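## Task

Put plate C51 into plate nest N2 so it lies flat and sits within the nest's locators, while plate C15 stays in plate nest N1 as it currently is. It only counts if the plate stays put without the robot holding it; finish by opening the gripper and moving the arm away.

## Robot and tools

ROBOT. Two Doosan M1013 six-joint arms, left_arm and right_arm, each with a Robotiq 140 two-finger gripper and a wrist camera. Either arm may do the work; the idle one can be parked out of the way. Bases in the scene frame: left_arm at (+0.013, +0.619, 0), right_arm at (-0.037, -0.618, 0). The scene frame has its origin on the table top between the arms, +z up, +x out over the table, left_arm on the +y side. The names left and right do not refer to image sides. The gripper's fingers point along its own +z and close along its own y. end_effector_position is the point between the pads when closed; closed fingertips extend about 33 mm past it (9 mm when fully open), and closing pushes the tips about 24 mm further out, so keep that clearance above surfaces.

ROW FORMAT. Every command row is 20 numbers: left_arm x, y, z, qw, qx, qy, qz, then left gripper position, force_limit, speed, then the same ten for right_arm. x, y, z is an absolute target position for that gripper in metres, scene frame; qw, qx, qy, qz is an absolute target orientation quaternion, w first, same frame. Both arms are always included, even if only one moves. To hold an arm still, resend its whole last reported pose and its last three gripper numbers (a 0 in those slots is a real command). To keep orientation, repeat one fixed quaternion rather than copying drifted reported values.

GRIPPER NUMBERS, each in [-1, 1]. position: +1 fully open (140 mm), about -0.8 pads touch, -1 closes until blocked. force_limit: roughly 14 N at -1, 60 N at 0, 107 N at +1. speed: about 30 mm/s at -1, 140 at 0, 250 at +1. After closing with -1, confirm object_status 2 (blocked while closing). Other values: 0 moving, 1 blocked while opening, 3 reached target or pads met. To raise grip force while holding, change force_limit and nudge position (for example -1 to -0.98). position_measured is in counts: 3 open, 230 pads met.

TOOLS.
execute_actions(actions): a list of actions, each a table of up to 15 rows of 20 numbers, one row per 1/30 s step; short tables repeat the last row for the rest of the 15 steps. Each step's target is clipped to within 70 mm and 16 degrees of the measured gripper pose, so distant targets need several actions. Any target more than 0.6 m from the gripper's start pose along any of its axes is refused for both arms; a malformed first action or a failed check cancels the whole call. An empty list just returns state and images.
move(target, speed, stop_force, blocking): target is one 20-number row of absolute poses; each gripper travels in a straight line to it, paths lasting 0.5 to 10 s and ending together. speed is m/s, 0.002 to 0.5 (default 0.25); turning is capped at twice that in rad/s. Paths ignore obstacles and the other arm. stop_force, in N from 20 to 80 (one value for both arms), ends an arm's path when push against its motion rises by that much; use it only with slow speed, without rotating the gripper, and not when leaving a surface the gripper presses on. It is unavailable during the first 0.2 s and with blocking=false. blocking=false returns after 0.5 s while motion continues; use wait or stop before sending anything else. The result adds a move: line: done, off_target, moving, held, fault, or contact (stop_force triggered), plus limits such as paced (pose clipped) or held (steps blocked), and each gripper's distance from its target.
wait(seconds): 0 to 10 s, arms hold last command; returns early if a running move ends.
stop(): brakes a running move; fingers continue.
zoom_image(camera, region): camera is cam_high, cam_left_wrist or cam_right_wrist; region [x0, y0, x1, y1] in pixels, at most 504 by 504. Images are 672x504.
read_manual(section): licence texts only.
finished_scene(scene): ends the current scene by its number; irreversible, and the goal must already hold.

RESULTS. The state line gives each gripper's position, quaternion and velocities in the scene frame (reported position can be off, more at long reach). Hand target lines show where the controller is driving each gripper. Step readings list positions; HELD marks steps where an arm's command was held back. pose unreachable means the clearance check altered that arm's command. Flange force is the estimated external force (includes held weight; noisy, or no reading near singular poses). MOTOR HOT warns of overheating; OVER-TEMPERATURE FAULT means the arm is braked to cool.

CAMERAS. cam_high is fixed above the table near x 1.24, z 1.39, looking down; wrist cameras ride on each gripper. Calibration intrinsics and T_world_to_cam matrices are given for projecting points; they can be slightly off.

CAUTIONS. Arms are stiff: commanding even slightly past a firm contact can cause a fault, and a torque or 144 N force fault freezes that arm for 10 s and drops the rest of the call. Joint load limits: waist and shoulder 319 N m, elbow 150, wrist joints 42.3. Keep the arms from striking or pressing on each other. Do not knock or drop anything off the table. A held part may get brief tugs, so grip firmly. Approach contacts slowly, release the plate only once it rests flat in the locators, then open and withdraw.

Each tool is called after "Request:" as a command line: name --argument value for each argument, lists and objects as JSON in quotes; but a table of rows of numbers goes row by row, as --pt "numbers of a row", without its own name.

## Session

Request:
execute_actions --actions '[]'

Scene clock: 0.00 s.
left_arm: end_effector_position=(+0.4561, +0.5828, +0.1420) position_measured=3 object_status=3 end_effector_quat_wxyz=(+0.285, +0.792, -0.304, +0.447) end_effector_velocity=(-0.000, -0.000, -0.001) end_effector_angular_velocity=(+0.000, +0.001, +0.000) | right_arm: end_effector_position=(+0.6124, -0.6359, +0.3202) position_measured=3 object_status=3 end_effector_quat_wxyz=(+0.001, +1.000, -0.014, -0.001) end_effector_velocity=(-0.000, -0.000, -0.000) end_effector_angular_velocity=(-0.000, +0.000, +0.000)
Joint positions: left_arm=[ 0.501  0.083  2.53  -1.398  1.141  3.926] | right_arm=[-0.051  0.165  1.606 -0.001  1.372  1.518]
Joint velocities: left_arm=[-0.    -0.     0.001 -0.    -0.001 -0.   ] | right_arm=[-0.     0.    -0.    -0.     0.    -0.001]
Flange force (N, the push that the arm receives, along the gripper's own x y z axes): no reading
Hand target (left_arm): +0.456, +0.583, +0.142; +0.285, +0.792, -0.304, +0.447
Hand target (right_arm): +0.612, -0.636, +0.320; +0.001, +1.000, -0.014, -0.001

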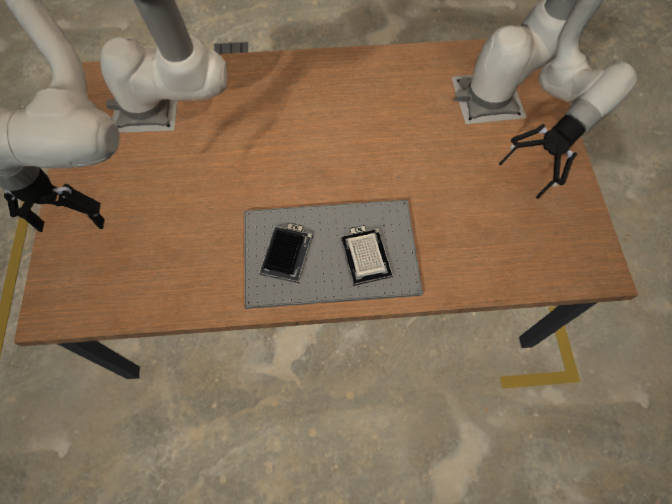

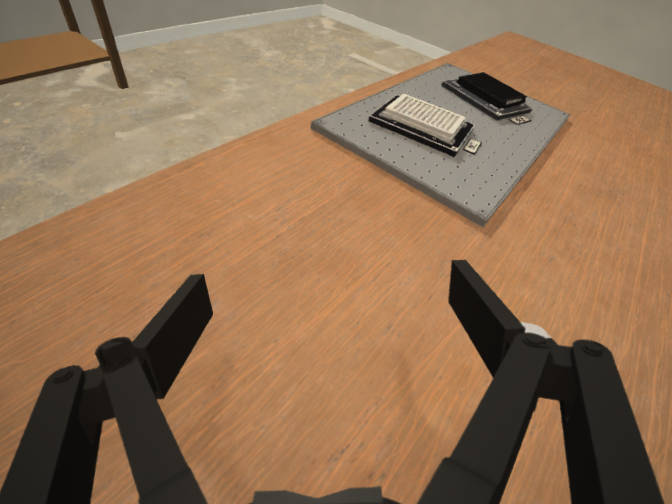

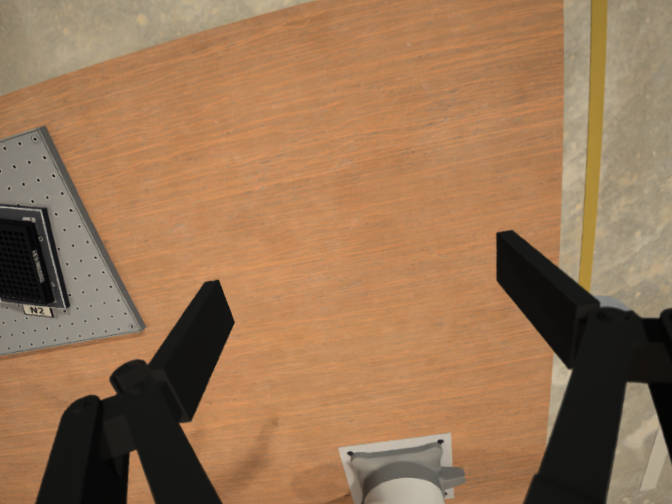

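Request:
zoom_image --camera "cam_high" --region '[240, 190, 430, 315]'

Request:
zoom_image --camera "cam_right_wrist" --region '[0, 180, 160, 340]'

Request:
zoom_image --camera "cam_left_wrist" --region '[350, 50, 570, 200]'

Region (240, 190, 430, 315) of cam_high's 672x504 image, scaled by 2.653, with more detail than that image has; it fills the top 332 rows of this view, and the rest is white.

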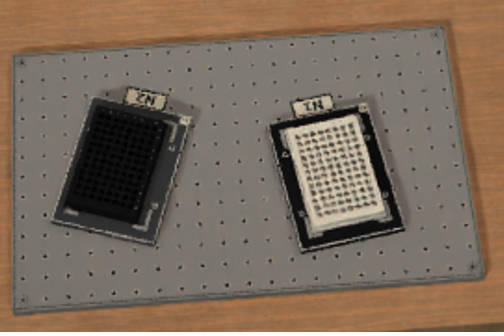

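Region (0, 180, 160, 340) of cam_right_wrist's 672x504 image, scaled by 3.150, with more detail than that image has.

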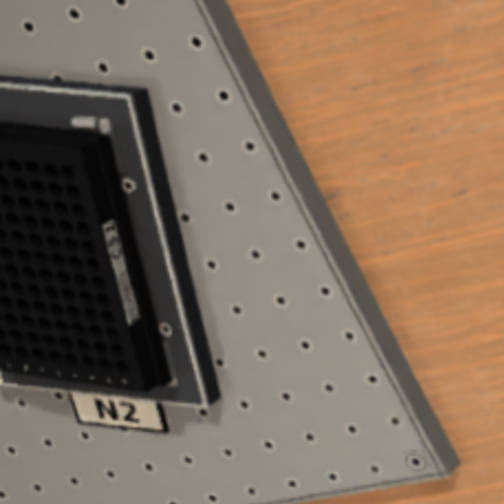

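Region (350, 50, 570, 200) of cam_left_wrist's 672x504 image, scaled by 2.291, with more detail than that image has; it fills the top 344 rows of this view, and the rest is white.

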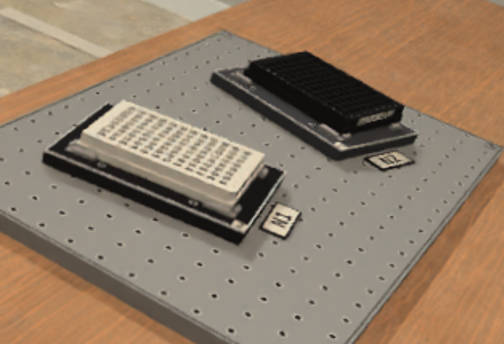

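Request:
move --target '[0.4561,0.5828,0.142,0.285,0.792,-0.304,0.447,1,0,0,0.64,-0.12,0.2,0,0.988,-0.156,0,1,0,0]' --speed 0.4

Request:
zoom_image --camera "cam_right_wrist" --region '[180, 100, 520, 420]'

Scene clock: 17.27 s.
left_arm: end_effector_position=(+0.4561, +0.5828, +0.1420) position_measured=3 object_status=3 end_effector_quat_wxyz=(+0.285, +0.792, -0.304, +0.447) end_effector_velocity=(-0.001, -0.000, -0.001) end_effector_angular_velocity=(+0.000, +0.002, -0.001) | right_arm: end_effector_position=(+0.6392, -0.1199, +0.1999) position_measured=3 object_status=3 end_effector_quat_wxyz=(-0.000, +0.988, -0.156, +0.000) end_effector_velocity=(+0.000, +0.001, -0.000) end_effector_angular_velocity=(-0.000, -0.000, +0.000)
Joint positions: left_arm=[ 0.501  0.083  2.53  -1.399  1.141  3.925] | right_arm=[ 0.622  0.512  1.351 -0.     1.279  2.477]
Joint velocities: left_arm=[-0.     0.001  0.001  0.002 -0.001  0.   ] | right_arm=[ 0.001  0.001 -0.001 -0.     0.     0.   ]
Flange force (N, the push that the arm receives, along the gripper's own x y z axes): left_arm=[-2.4 -4.4 7.9] | right_arm=[7.1 -10.2 1.8]
Hand target (left_arm): +0.456, +0.583, +0.142; +0.285, +0.792, -0.304, +0.447
Hand target (right_arm): +0.639, -0.120, +0.200; -0.000, +0.988, -0.156, +0.000
Off the commanded pose (left_arm): 0.000 m, 0 deg.
Off the commanded pose (right_arm): 0.001 m, 0 deg.
move: done
camera_calibration (this result's frames):
cam_left_wrist: T_world_to_cam=[[-0.744366, -0.655041, 0.129769, 0.700842], [-0.558816, 0.504651, -0.658066, 0.0820529], [0.365572, -0.562359, -0.741693, 0.45078], [0, 0, 0, 1]] pos_world=[0.402743, 0.671173, 0.297389]
cam_right_wrist: T_world_to_cam=[[-0.461676, -0.886838, -0.0193234, 0.205732], [-0.823606, 0.420465, 0.380635, 0.526453], [-0.329437, 0.191645, -0.924524, 0.587004], [0, 0, 0, 1]] pos_world=[0.721952, -0.1514, 0.346288]

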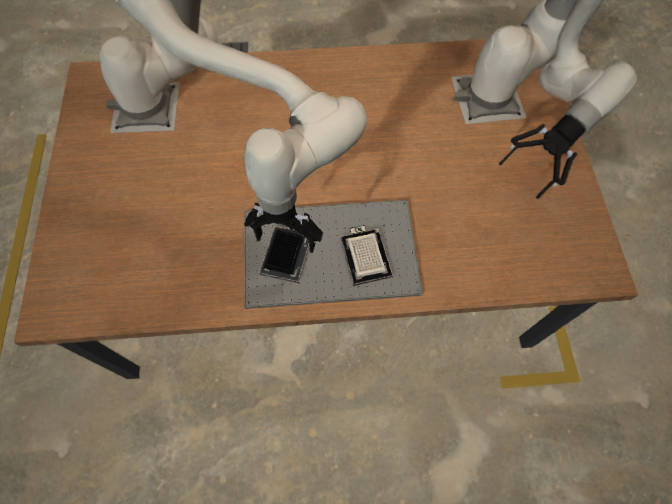

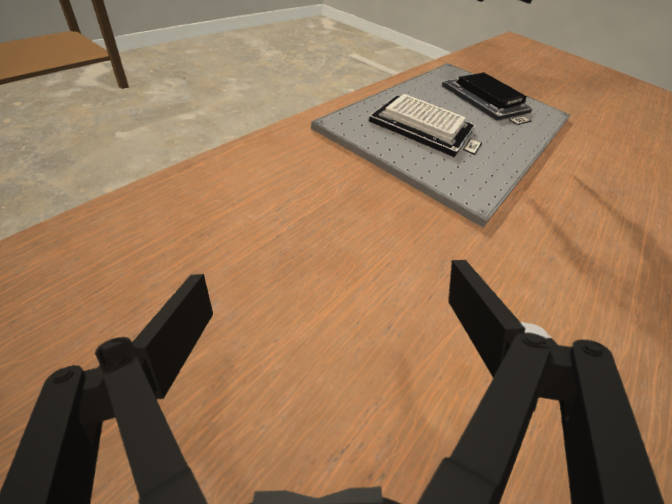

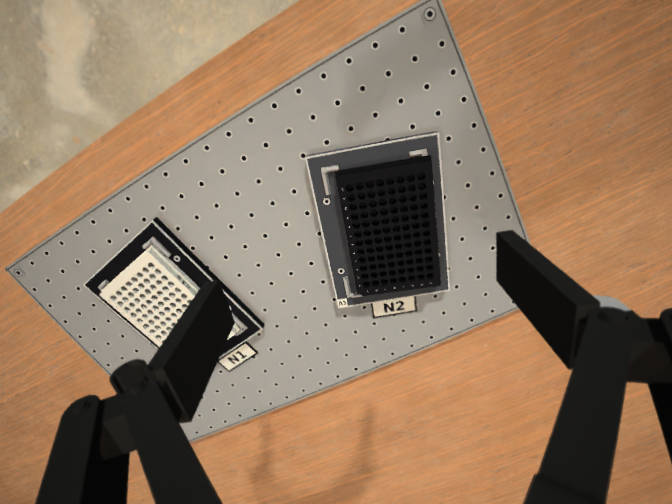

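Region (180, 100, 520, 420) of cam_right_wrist's 672x504 image, scaled by 1.482, with more detail than that image has; it fills the top 474 rows of this view, and the rest is white.

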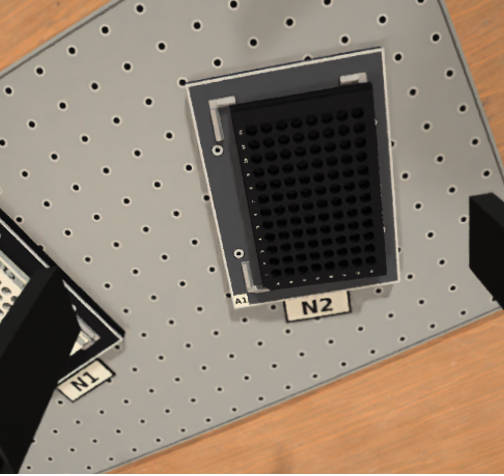

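Request:
zoom_image --camera "cam_right_wrist" --region '[295, 125, 455, 225]'

Request:
zoom_image --camera "cam_right_wrist" --region '[310, 220, 470, 320]'

Request:
zoom_image --camera "cam_right_wrist" --region '[80, 210, 270, 370]'

Region (295, 125, 455, 225) of cam_right_wrist's 672x504 image, scaled by 3.150, with more detail than that image has; it fills the top 315 rows of this view, and the rest is white.

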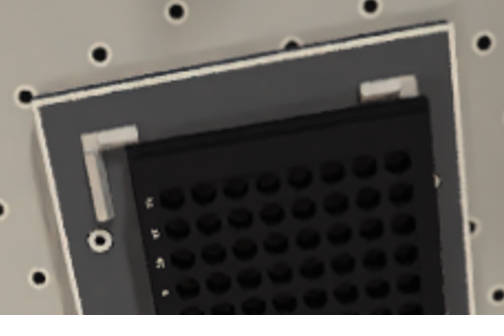

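Region (310, 220, 470, 320) of cam_right_wrist's 672x504 image, scaled by 3.150, with more detail than that image has; it fills the top 315 rows of this view, and the rest is white.

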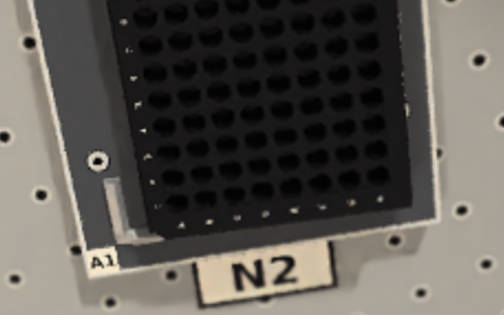

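Region (80, 210, 270, 370) of cam_right_wrist's 672x504 image, scaled by 2.653, with more detail than that image has; it fills the top 424 rows of this view, and the rest is white.

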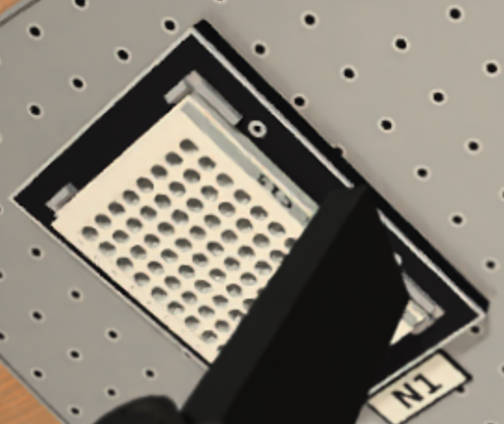

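Request:
move --target '[0.4561,0.5828,0.142,0.285,0.792,-0.304,0.447,1,0,0,0.6042,-0.136,0.10,0,0.9893,-0.1461,0,0.75,0,0]'

Scene clock: 79.63 s.
left_arm: end_effector_position=(+0.4561, +0.5828, +0.1420) position_measured=3 object_status=3 end_effector_quat_wxyz=(+0.285, +0.792, -0.304, +0.447) end_effector_velocity=(+0.001, +0.000, +0.001) end_effector_angular_velocity=(-0.000, -0.001, -0.000) | right_arm: end_effector_position=(+0.6041, -0.1361, +0.1002) position_measured=35 object_status=3 end_effector_quat_wxyz=(-0.000, +0.989, -0.146, +0.000) end_effector_velocity=(-0.000, -0.001, -0.001) end_effector_angular_velocity=(-0.001, +0.001, -0.000)
Joint positions: left_arm=[ 0.501  0.083  2.53  -1.399  1.141  3.925] | right_arm=[0.63  0.516 1.537 0.    1.089 2.465]
Joint velocities: left_arm=[-0.     0.    -0.001 -0.001  0.001  0.   ] | right_arm=[-0.     0.     0.001 -0.    -0.001 -0.   ]
Flange force (N, the push that the arm receives, along the gripper's own x y z axes): left_arm=[2.0 0.7 7.8] | right_arm=[5.2 -8.6 3.1]
Hand target (left_arm): +0.456, +0.583, +0.142; +0.285, +0.792, -0.304, +0.447
Hand target (right_arm): +0.604, -0.136, +0.100; -0.000, +0.989, -0.146, -0.000
Off the commanded pose (left_arm): 0.000 m, 0 deg.
Off the commanded pose (right_arm): 0.000 m, 0 deg.
move: done
camera_calibration (this result's frames):
cam_left_wrist: T_world_to_cam=[[-0.744366, -0.655041, 0.129769, 0.700843], [-0.558816, 0.504651, -0.658066, 0.0820529], [0.365573, -0.562359, -0.741693, 0.450779], [0, 0, 0, 1]] pos_world=[0.402743, 0.671173, 0.297389]
cam_right_wrist: T_world_to_cam=[[-0.443803, -0.89592, -0.0191485, 0.16118], [-0.831642, 0.403815, 0.38119, 0.544844], [-0.333783, 0.185098, -0.924299, 0.487998], [0, 0, 0, 1]] pos_world=[0.687533, -0.165939, 0.246453]

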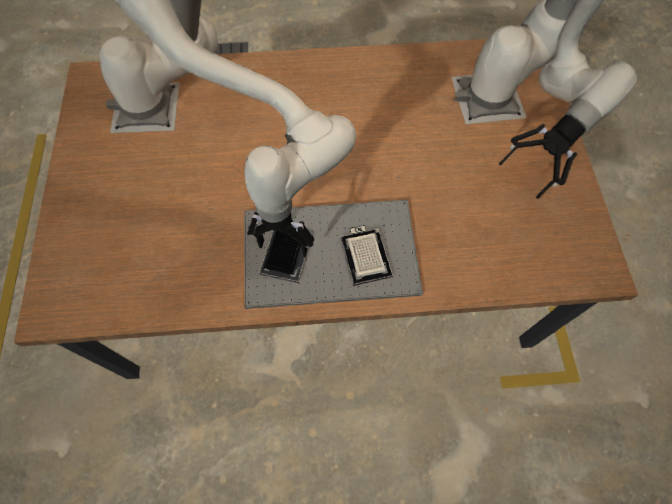

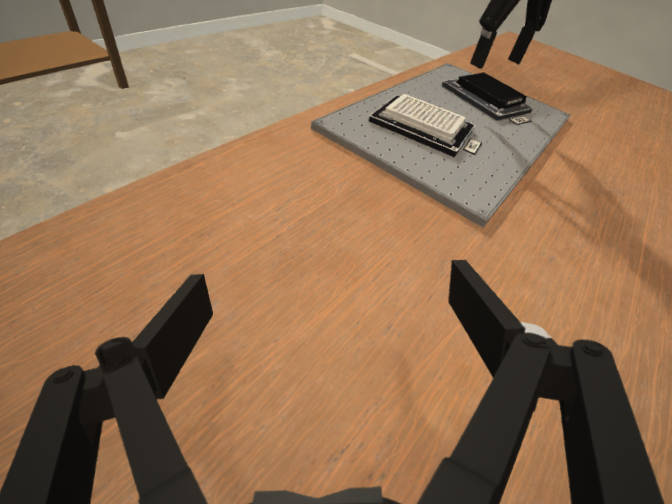

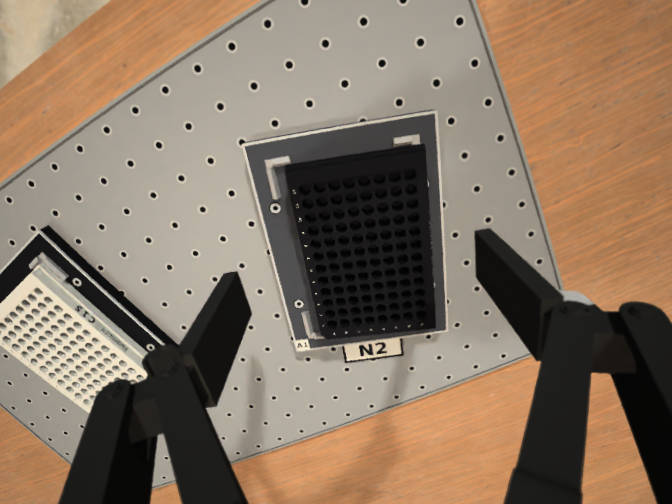

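Request:
zoom_image --camera "cam_right_wrist" --region '[235, 100, 455, 240]'

Request:
zoom_image --camera "cam_right_wrist" --region '[255, 230, 475, 370]'

Request:
zoom_image --camera "cam_left_wrist" --region '[425, 20, 565, 135]'

Region (235, 100, 455, 240) of cam_right_wrist's 672x504 image, scaled by 2.291, with more detail than that image has; it fills the top 321 rows of this view, and the rest is white.

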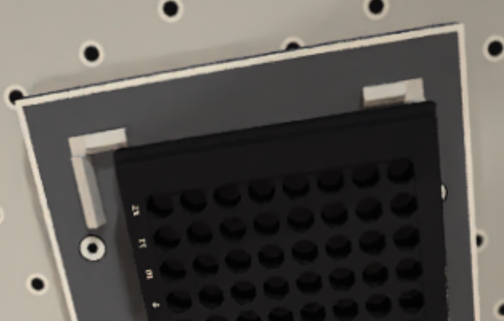

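Region (255, 230, 475, 370) of cam_right_wrist's 672x504 image, scaled by 2.291, with more detail than that image has; it fills the top 321 rows of this view, and the rest is white.

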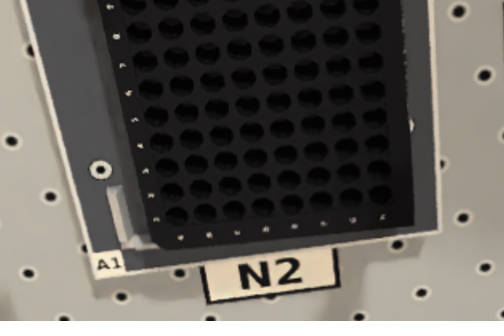

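Region (425, 20, 565, 135) of cam_left_wrist's 672x504 image, scaled by 3.600, with more detail than that image has; it fills the top 414 rows of this view, and the rest is white.

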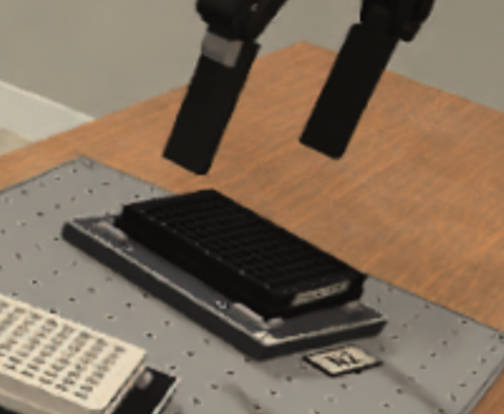

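Request:
move --target '[0.4561,0.5828,0.142,0.285,0.792,-0.304,0.447,1,0,0,0.6015,-0.1352,0.056,0,0.9893,-0.1461,0,0.7,-0.5,-0.5]' --speed 0.1

Request:
zoom_image --camera "cam_left_wrist" --region '[425, 20, 565, 135]'

Scene clock: 109.33 s.
left_arm: end_effector_position=(+0.4561, +0.5828, +0.1420) position_measured=3 object_status=3 end_effector_quat_wxyz=(+0.285, +0.792, -0.304, +0.447) end_effector_velocity=(-0.000, +0.000, -0.001) end_effector_angular_velocity=(+0.000, +0.002, -0.000) | right_arm: end_effector_position=(+0.6015, -0.1352, +0.0561) position_measured=41 object_status=3 end_effector_quat_wxyz=(-0.000, +0.989, -0.146, +0.000) end_effector_velocity=(+0.000, -0.000, -0.001) end_effector_angular_velocity=(-0.000, +0.000, +0.000)
Joint positions: left_arm=[ 0.501  0.083  2.53  -1.399  1.141  3.925] | right_arm=[ 0.633  0.549  1.573 -0.     1.019  2.468]
Joint velocities: left_arm=[ 0.     0.002  0.     0.001 -0.001  0.   ] | right_arm=[-0.     0.     0.    -0.    -0.001 -0.   ]
Flange force (N, the push that the arm receives, along the gripper's own x y z axes): left_arm=[-0.9 -3.4 8.7] | right_arm=[3.8 -7.1 3.1]
Hand target (left_arm): +0.456, +0.583, +0.142; +0.285, +0.792, -0.304, +0.447
Hand target (right_arm): +0.601, -0.135, +0.056; -0.000, +0.989, -0.146, -0.000
Off the commanded pose (left_arm): 0.000 m, 0 deg.
Off the commanded pose (right_arm): 0.000 m, 0 deg.
move: done
camera_calibration (this result's frames):
cam_left_wrist: T_world_to_cam=[[-0.744366, -0.655041, 0.129768, 0.700843], [-0.558816, 0.504652, -0.658066, 0.0820526], [0.365573, -0.562359, -0.741693, 0.450779], [0, 0, 0, 1]] pos_world=[0.402743, 0.671173, 0.297389]
cam_right_wrist: T_world_to_cam=[[-0.443853, -0.895897, -0.0190619, 0.159991], [-0.831619, 0.403899, 0.381149, 0.559104], [-0.333771, 0.185027, -0.924317, 0.446185], [0, 0, 0, 1]] pos_world=[0.684898, -0.165042, 0.202365]

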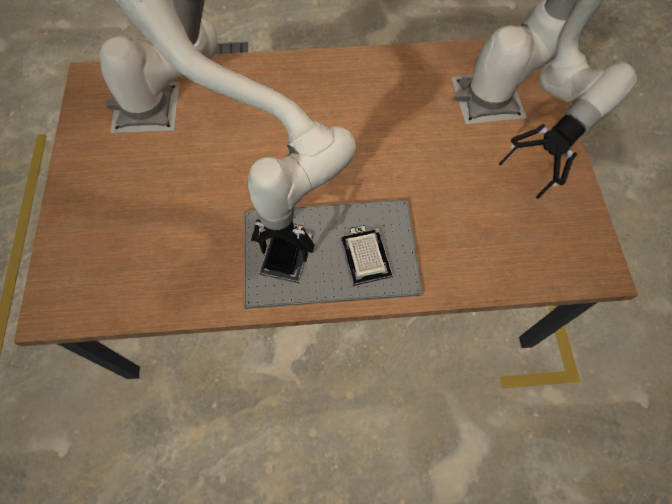

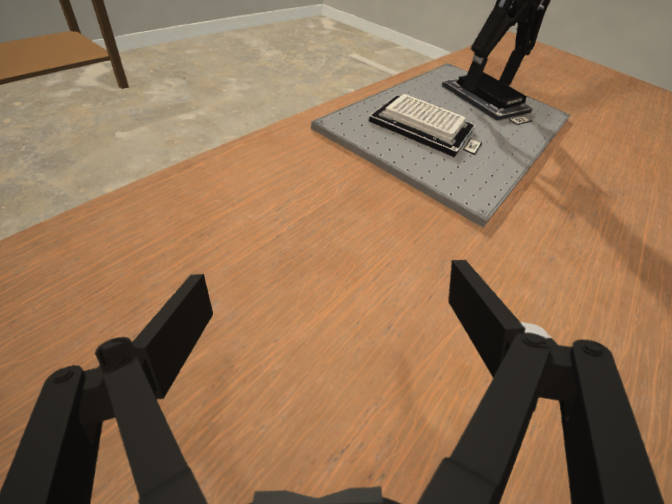

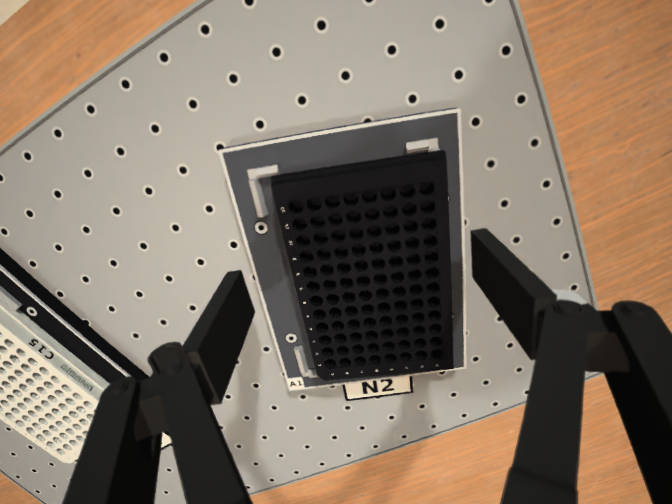

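Region (425, 20, 565, 135) of cam_left_wrist's 672x504 image, scaled by 3.600, with more detail than that image has; it fills the top 414 rows of this view, and the rest is white.

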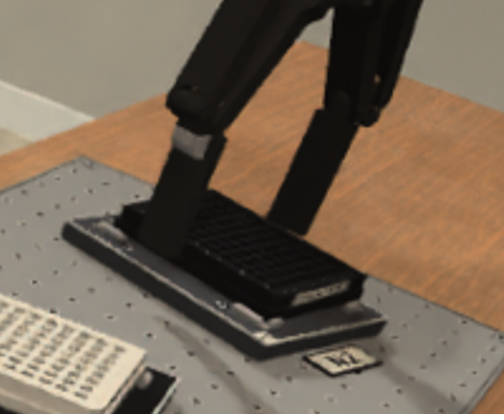

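Request:
execute_actions --actions '[[[0.4561,0.5828,0.142,0.285,0.792,-0.304,0.447,1,0,0,0.6015,-0.1352,0.053,0,0.9893,-0.1461,0,0.7,-0.5,-0.5]],[[0.4561,0.5828,0.142,0.285,0.792,-0.304,0.447,1,0,0,0.6015,-0.1352,0.053,0,0.9893,-0.1461,0,-1,-0.5,-1]],[[0.4561,0.5828,0.142,0.285,0.792,-0.304,0.447,1,0,0,0.6015,-0.1352,0.053,0,0.9893,-0.1461,0,-1,-0.5,-1]],[[0.4561,0.5828,0.142,0.285,0.792,-0.304,0.447,1,0,0,0.6015,-0.1352,0.053,0,0.9893,-0.1461,0,-1,-0.5,-1]]]'

Request:
zoom_image --camera "cam_left_wrist" --region '[425, 20, 565, 135]'

Request:
zoom_image --camera "cam_right_wrist" --region '[210, 100, 490, 410]'

Scene clock: 119.33 s.
left_arm: end_effector_position=(+0.4561, +0.5828, +0.1420) position_measured=3 object_status=3 end_effector_quat_wxyz=(+0.285, +0.792, -0.304, +0.447) end_effector_velocity=(-0.001, -0.000, -0.000) end_effector_angular_velocity=(+0.002, +0.000, -0.003) | right_arm: end_effector_position=(+0.6015, -0.1352, +0.0530) position_measured=103 object_status=2 end_effector_quat_wxyz=(+0.000, +0.989, -0.146, +0.000) end_effector_velocity=(-0.000, +0.000, +0.000) end_effector_angular_velocity=(+0.000, -0.000, -0.000)
Joint positions: left_arm=[ 0.501  0.083  2.53  -1.399  1.141  3.925] | right_arm=[ 0.633  0.552  1.575 -0.     1.015  2.468]
Joint velocities: left_arm=[ 0.    -0.001  0.001  0.003 -0.     0.   ] | right_arm=[ 0. -0.  0.  0. -0.  0.]
Flange force (N, the push that the arm receives, along the gripper's own x y z axes): left_arm=[-1.1 -1.3 7.5] | right_arm=[1.5 8.1 -22.3]
Flange force at the end of the 1st action (N, along the gripper's axes at the end of the call): left_arm=[-0.3 -3.0 10.2] | right_arm=[5.2 -7.7 1.7]
Flange force at the end of the 2nd action (N, along the gripper's axes at the end of the call): left_arm=[-2.1 -2.5 6.0] | right_arm=[7.3 -9.0 2.1]
Flange force at the end of the 3rd action (N, along the gripper's axes at the end of the call): left_arm=[-1.2 -2.7 7.8] | right_arm=[3.5 -8.7 1.5]
Hand target (left_arm): +0.456, +0.583, +0.142; +0.285, +0.792, -0.304, +0.447
Hand target (right_arm): +0.602, -0.135, +0.053; +0.000, +0.989, -0.146, +0.000
Off the commanded pose (left_arm): 0.000 m, 0 deg.
Off the commanded pose (right_arm): 0.000 m, 0 deg.
Step readings (end_effector_position; steps 1 to 15: 1st action; 16 to 30: 2nd action; 31 to 45: 3rd action; 46 to 60: 4th action):
0: left_arm (+0.4561, +0.5828, +0.1420) | right_arm (+0.6014, -0.1352, +0.0560)
1: left_arm (+0.4561, +0.5828, +0.1420) | right_arm (+0.6015, -0.1352, +0.0558)
2: left_arm (+0.4561, +0.5828, +0.1420) | right_arm (+0.6015, -0.1352, +0.0546)
4: left_arm (+0.4561, +0.5828, +0.1420) | right_arm (+0.6014, -0.1352, +0.0533)
8: left_arm (+0.4561, +0.5828, +0.1420) | right_arm (+0.6015, -0.1352, +0.0530)
15: left_arm (+0.4561, +0.5828, +0.1420) | right_arm (+0.6015, -0.1352, +0.0530)
16: left_arm (+0.4561, +0.5828, +0.1420) | right_arm (+0.6015, -0.1352, +0.0530)
17: left_arm (+0.4561, +0.5828, +0.1420) | right_arm (+0.6015, -0.1352, +0.0530)
19: left_arm (+0.4561, +0.5828, +0.1420) | right_arm (+0.6015, -0.1352, +0.0530)
23: left_arm (+0.4561, +0.5828, +0.1420) | right_arm (+0.6015, -0.1352, +0.0530)
30: left_arm (+0.4561, +0.5828, +0.1420) | right_arm (+0.6015, -0.1352, +0.0530)
31: left_arm (+0.4561, +0.5828, +0.1420) | right_arm (+0.6015, -0.1352, +0.0530)
32: left_arm (+0.4561, +0.5828, +0.1420) | right_arm (+0.6015, -0.1352, +0.0530)
34: left_arm (+0.4561, +0.5828, +0.1420) | right_arm (+0.6015, -0.1352, +0.0530)
38: left_arm (+0.4561, +0.5828, +0.1420) | right_arm (+0.6015, -0.1352, +0.0530)
45: left_arm (+0.4561, +0.5828, +0.1420) | right_arm (+0.6015, -0.1352, +0.0530)
46: left_arm (+0.4561, +0.5828, +0.1420) | right_arm (+0.6015, -0.1352, +0.0530)
47: left_arm (+0.4561, +0.5828, +0.1420) | right_arm (+0.6015, -0.1352, +0.0530)
49: left_arm (+0.4561, +0.5828, +0.1420) | right_arm (+0.6015, -0.1352, +0.0530)
53: left_arm (+0.4561, +0.5828, +0.1420) | right_arm (+0.6015, -0.1352, +0.0530)
60: end_effector_position above
camera_calibration (this result's frames):
cam_left_wrist: T_world_to_cam=[[-0.744366, -0.655041, 0.129768, 0.700843], [-0.558816, 0.504652, -0.658066, 0.0820526], [0.365573, -0.562359, -0.741693, 0.45078], [0, 0, 0, 1]] pos_world=[0.402743, 0.671173, 0.297389]
cam_right_wrist: T_world_to_cam=[[-0.443841, -0.895905, -0.0189491, 0.159948], [-0.831639, 0.403943, 0.381061, 0.560354], [-0.33374, 0.184889, -0.924356, 0.44333], [0, 0, 0, 1]] pos_world=[0.68496, -0.165019, 0.199296]

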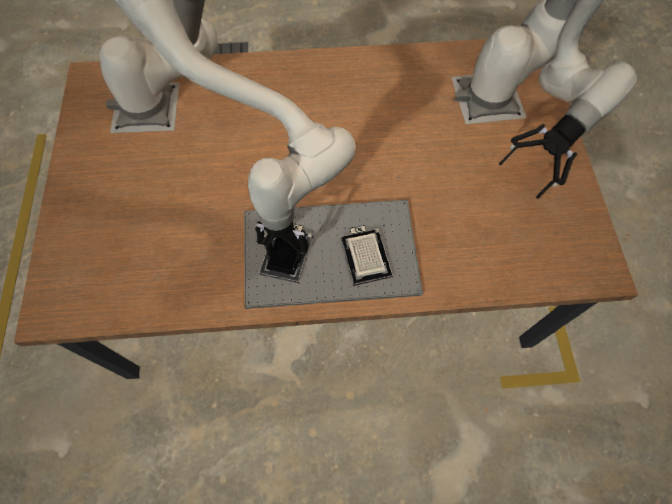

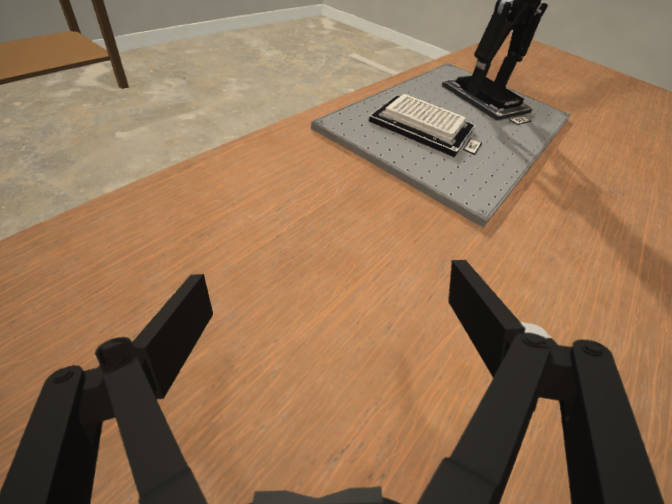

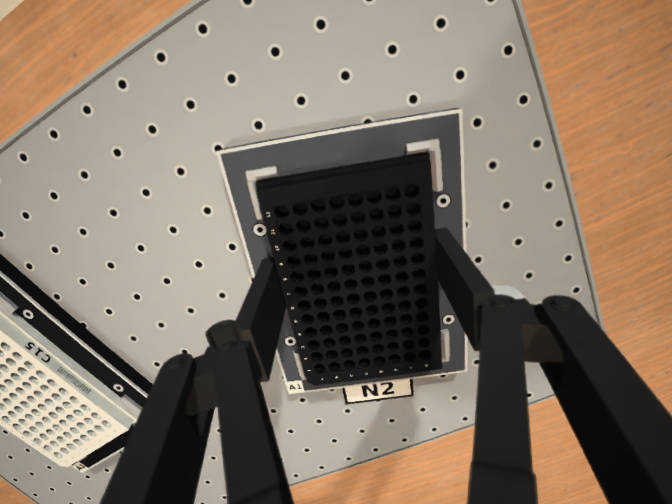

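Region (425, 20, 565, 135) of cam_left_wrist's 672x504 image, scaled by 3.600, with more detail than that image has; it fills the top 414 rows of this view, and the rest is white.

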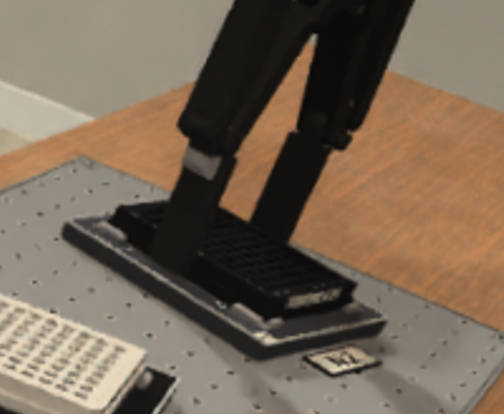

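Region (210, 100, 490, 410) of cam_right_wrist's 672x504 image, scaled by 1.626, with more detail than that image has; it fills the left 455 columns of this view, and the rest is white.

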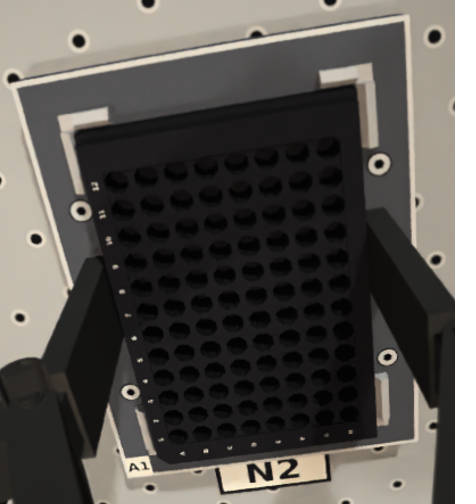

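Request:
zoom_image --camera "cam_right_wrist" --region '[230, 125, 460, 235]'

Request:
zoom_image --camera "cam_right_wrist" --region '[270, 300, 480, 400]'

Region (230, 125, 460, 235) of cam_right_wrist's 672x504 image, scaled by 2.191, with more detail than that image has; it fills the top 241 rows of this view, and the rest is white.

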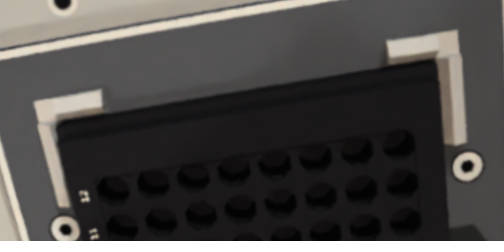

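Region (270, 300, 480, 400) of cam_right_wrist's 672x504 image, scaled by 2.400, with more detail than that image has; it fills the top 240 rows of this view, and the rest is white.

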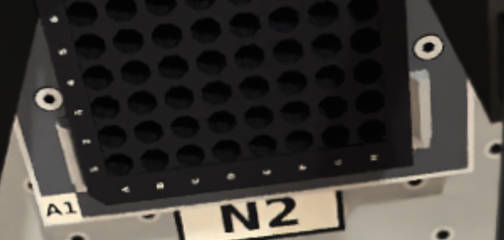

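Request:
execute_actions --actions '[[[0.4561,0.5828,0.142,0.285,0.792,-0.304,0.447,1,0,0,0.6015,-0.1352,0.053,0,0.9893,-0.1461,0,0.6,-0.5,-0.6]],[[0.4561,0.5828,0.142,0.285,0.792,-0.304,0.447,1,0,0,0.6015,-0.1352,0.065,0,0.9893,-0.1461,0,0.6,-0.5,-0.6],[0.4561,0.5828,0.142,0.285,0.792,-0.304,0.447,1,0,0,0.6015,-0.1352,0.07,0,0.9893,-0.1461,0,0.6,-0.5,-0.6],[0.4561,0.5828,0.142,0.285,0.792,-0.304,0.447,1,0,0,0.6015,-0.1352,0.08,0,0.9893,-0.1461,0,0.6,-0.5,-0.6],[0.4561,0.5828,0.142,0.285,0.792,-0.304,0.447,1,0,0,0.6015,-0.1352,0.09,0,0.9893,-0.1461,0,0.6,-0.5,-0.6],[0.4561,0.5828,0.142,0.285,0.792,-0.304,0.447,1,0,0,0.6015,-0.1352,0.10,0,0.9893,-0.1461,0,0.6,-0.5,-0.6]]]'

Request:
zoom_image --camera "cam_left_wrist" --region '[360, 55, 545, 165]'

Request:
zoom_image --camera "cam_right_wrist" --region '[230, 100, 480, 370]'

Scene clock: 135.93 s.
left_arm: end_effector_position=(+0.4561, +0.5828, +0.1420) position_measured=3 object_status=3 end_effector_quat_wxyz=(+0.285, +0.792, -0.304, +0.447) end_effector_velocity=(+0.000, -0.000, +0.000) end_effector_angular_velocity=(-0.001, -0.000, -0.000) | right_arm: end_effector_position=(+0.6016, -0.1352, +0.0999) position_measured=53 object_status=3 end_effector_quat_wxyz=(+0.000, +0.989, -0.146, -0.000) end_effector_velocity=(+0.000, +0.000, +0.001) end_effector_angular_velocity=(+0.001, -0.000, -0.002)
Joint positions: left_arm=[ 0.501  0.083  2.53  -1.399  1.141  3.925] | right_arm=[ 0.633  0.514  1.54  -0.     1.087  2.468]
Joint velocities: left_arm=[-0.    -0.    -0.    -0.     0.001  0.   ] | right_arm=[-0.    -0.001 -0.     0.     0.     0.002]
Flange force (N, the push that the arm receives, along the gripper's own x y z axes): left_arm=[-0.5 -3.0 7.4] | right_arm=[6.4 -9.3 1.8]
Flange force at the end of the 1st action (N, along the gripper's axes at the end of the call): left_arm=[2.5 -0.1 10.5] | right_arm=[5.3 -4.8 3.4]
Hand target (left_arm): +0.456, +0.583, +0.142; +0.285, +0.792, -0.304, +0.447
Hand target (right_arm): +0.602, -0.135, +0.100; +0.000, +0.989, -0.146, +0.000
Off the commanded pose (left_arm): 0.000 m, 0 deg.
Off the commanded pose (right_arm): 0.000 m, 0 deg.
Step readings (end_effector_position; steps 1 to 15: 1st action; 16 to 30: 2nd action):
0: left_arm (+0.4561, +0.5828, +0.1420) | right_arm (+0.6015, -0.1352, +0.0530)
1: left_arm (+0.4561, +0.5828, +0.1420) | right_arm (+0.6015, -0.1352, +0.0530)
2: left_arm (+0.4561, +0.5828, +0.1420) | right_arm (+0.6015, -0.1352, +0.0530)
4: left_arm (+0.4561, +0.5828, +0.1420) | right_arm (+0.6015, -0.1351, +0.0529)
8: left_arm (+0.4561, +0.5828, +0.1420) | right_arm (+0.6015, -0.1351, +0.0529)
15: left_arm (+0.4561, +0.5828, +0.1420) | right_arm (+0.6015, -0.1352, +0.0529)
16: left_arm (+0.4561, +0.5828, +0.1420) | right_arm (+0.6016, -0.1351, +0.0534)
17: left_arm (+0.4561, +0.5828, +0.1420) | right_arm (+0.6014, -0.1353, +0.0572)
19: left_arm (+0.4561, +0.5828, +0.1420) | right_arm (+0.6017, -0.1352, +0.0706)
23: left_arm (+0.4561, +0.5828, +0.1420) | right_arm (+0.6018, -0.1351, +0.0979)
30: end_effector_position above
camera_calibration (this result's frames):
cam_left_wrist: T_world_to_cam=[[-0.744366, -0.655041, 0.129769, 0.700842], [-0.558816, 0.504652, -0.658066, 0.0820525], [0.365573, -0.562359, -0.741693, 0.45078], [0, 0, 0, 1]] pos_world=[0.402743, 0.671173, 0.297389]
cam_right_wrist: T_world_to_cam=[[-0.443897, -0.895878, -0.0189122, 0.160942], [-0.831561, 0.403982, 0.381188, 0.542439], [-0.333857, 0.184935, -0.924304, 0.486728], [0, 0, 0, 1]] pos_world=[0.685011, -0.164965, 0.246158]

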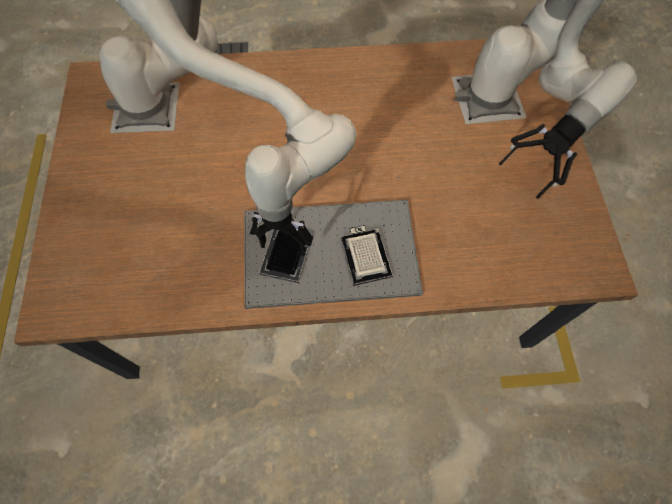

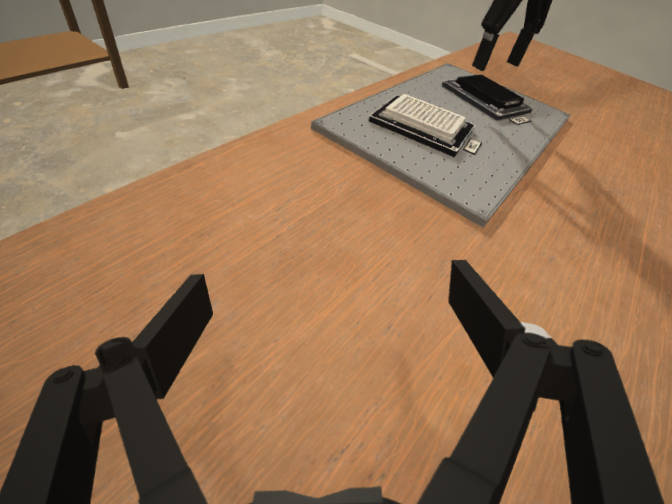

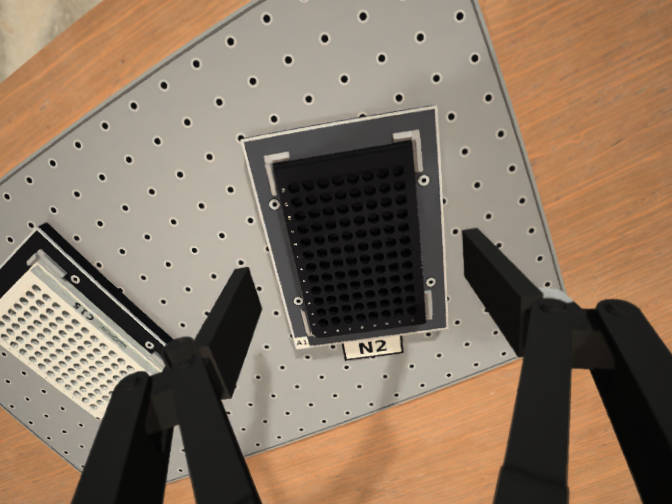

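Region (360, 55, 545, 165) of cam_left_wrist's 672x504 image, scaled by 2.724, with more detail than that image has; it fills the top 300 rows of this view, and the rest is white.

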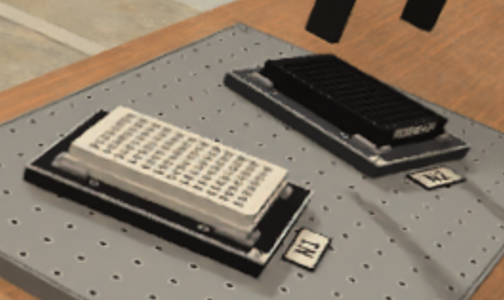

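Region (230, 100, 480, 370) of cam_right_wrist's 672x504 image, scaled by 1.867, with more detail than that image has; it fills the left 467 columns of this view, and the rest is white.

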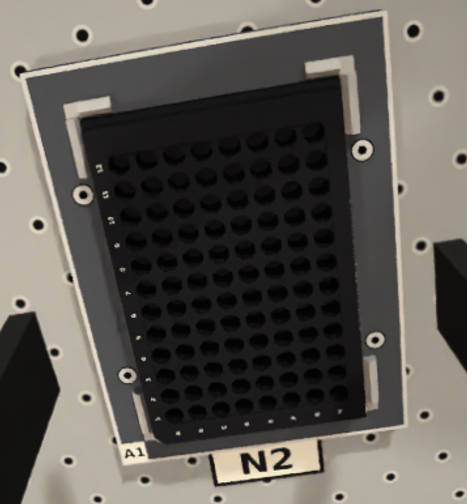

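Request:
zoom_image --camera "cam_left_wrist" --region '[470, 80, 540, 130]'

Request:
move --target '[0.4561,0.5828,0.142,0.285,0.792,-0.304,0.447,1,0,0,0.42,-0.10,0.13,0.17,0.975,-0.144,0.025,1,0,0]' --speed 0.35

Region (470, 80, 540, 130) of cam_left_wrist's 672x504 image, scaled by 7.200, with more detail than that image has; it fills the top 360 rows of this view, and the rest is white.

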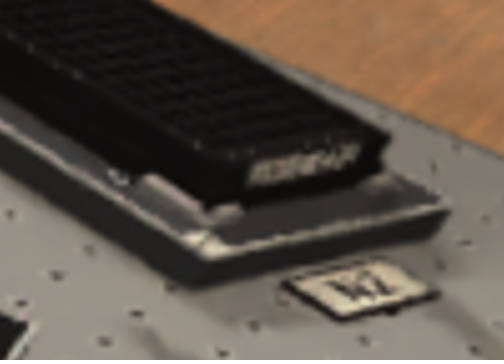

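Scene clock: 141.93 s.
left_arm: end_effector_position=(+0.4561, +0.5828, +0.1420) position_measured=3 object_status=3 end_effector_quat_wxyz=(+0.285, +0.792, -0.304, +0.447) end_effector_velocity=(+0.000, +0.000, +0.001) end_effector_angular_velocity=(+0.001, -0.001, -0.000) | right_arm: end_effector_position=(+0.4201, -0.1003, +0.1302) position_measured=3 object_status=3 end_effector_quat_wxyz=(+0.170, +0.975, -0.144, +0.025) end_effector_velocity=(-0.001, +0.000, -0.001) end_effector_angular_velocity=(-0.002, +0.001, +0.001)
Joint positions: left_arm=[ 0.501  0.083  2.53  -1.399  1.141  3.925] | right_arm=[ 0.927  0.474  1.582 -0.217  1.364  2.837]
Joint velocities: left_arm=[-0.    -0.001 -0.001  0.     0.     0.   ] | right_arm=[ 0.001  0.001 -0.    -0.     0.001  0.   ]
Flange force (N, the push that the arm receives, along the gripper's own x y z axes): left_arm=[3.2 0.9 5.1] | right_arm=[0.2 -5.0 -2.9]
Hand target (left_arm): +0.456, +0.583, +0.142; +0.285, +0.792, -0.304, +0.447
Hand target (right_arm): +0.420, -0.100, +0.130; +0.170, +0.975, -0.144, +0.025
Off the commanded pose (left_arm): 0.000 m, 0 deg.
Off the commanded pose (right_arm): 0.000 m, 0 deg.
move: done
camera_calibration (this result's frames):
cam_left_wrist: T_world_to_cam=[[-0.744366, -0.655041, 0.129769, 0.700843], [-0.558816, 0.504651, -0.658066, 0.0820528], [0.365573, -0.562359, -0.741693, 0.450779], [0, 0, 0, 1]] pos_world=[0.402743, 0.671173, 0.297389]
cam_right_wrist: T_world_to_cam=[[-0.443827, -0.849602, 0.284947, 0.0772952], [-0.831689, 0.508928, 0.222004, 0.397233], [-0.333632, -0.138456, -0.93248, 0.416263], [0, 0, 0, 1]] pos_world=[0.503559, -0.0788586, 0.277945]

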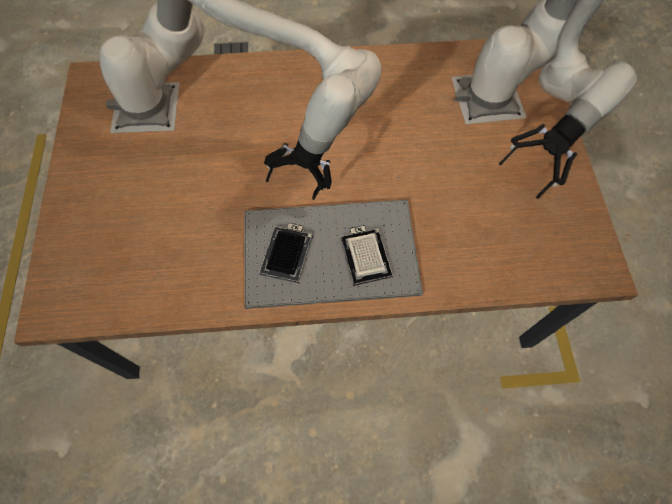

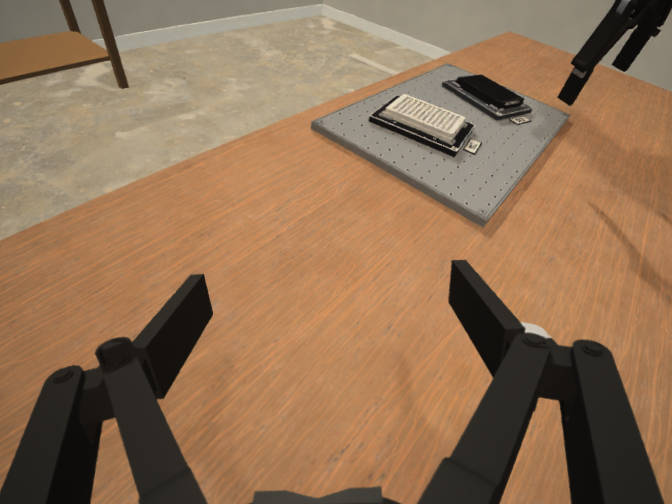

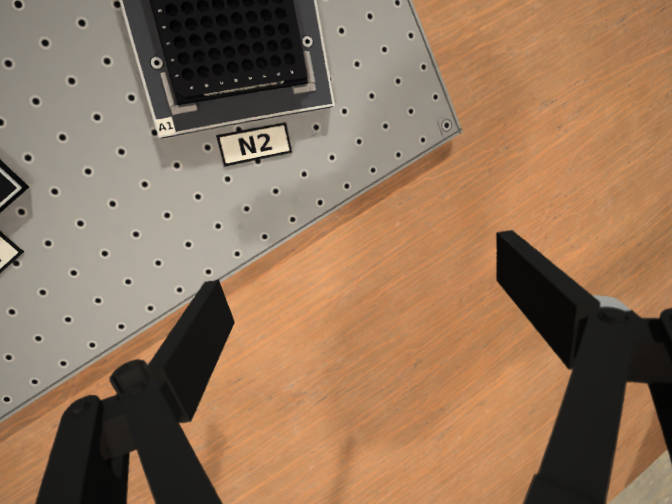

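Request:
zoom_image --camera "cam_right_wrist" --region '[140, 40, 340, 140]'

Request:
zoom_image --camera "cam_high" --region '[250, 215, 330, 290]'

Region (140, 40, 340, 140) of cam_right_wrist's 672x504 image, scaled by 2.520, with more detail than that image has.

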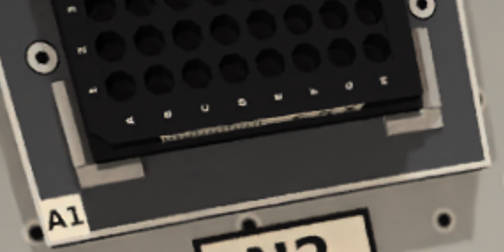

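Region (250, 215, 330, 290) of cam_high's 672x504 image, scaled by 6.300, with more detail than that image has; it fills the top 472 rows of this view, and the rest is white.

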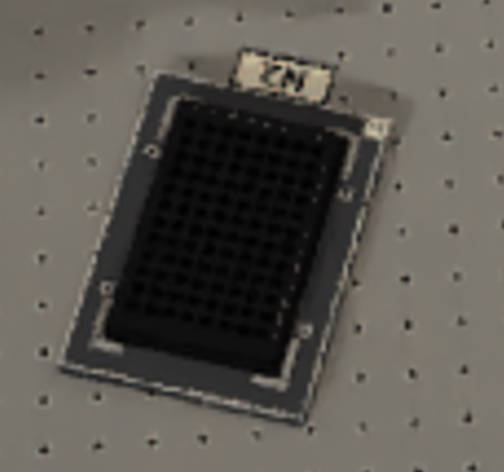

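Request:
finished_scene --scene 1

The scene is finished: the task was done.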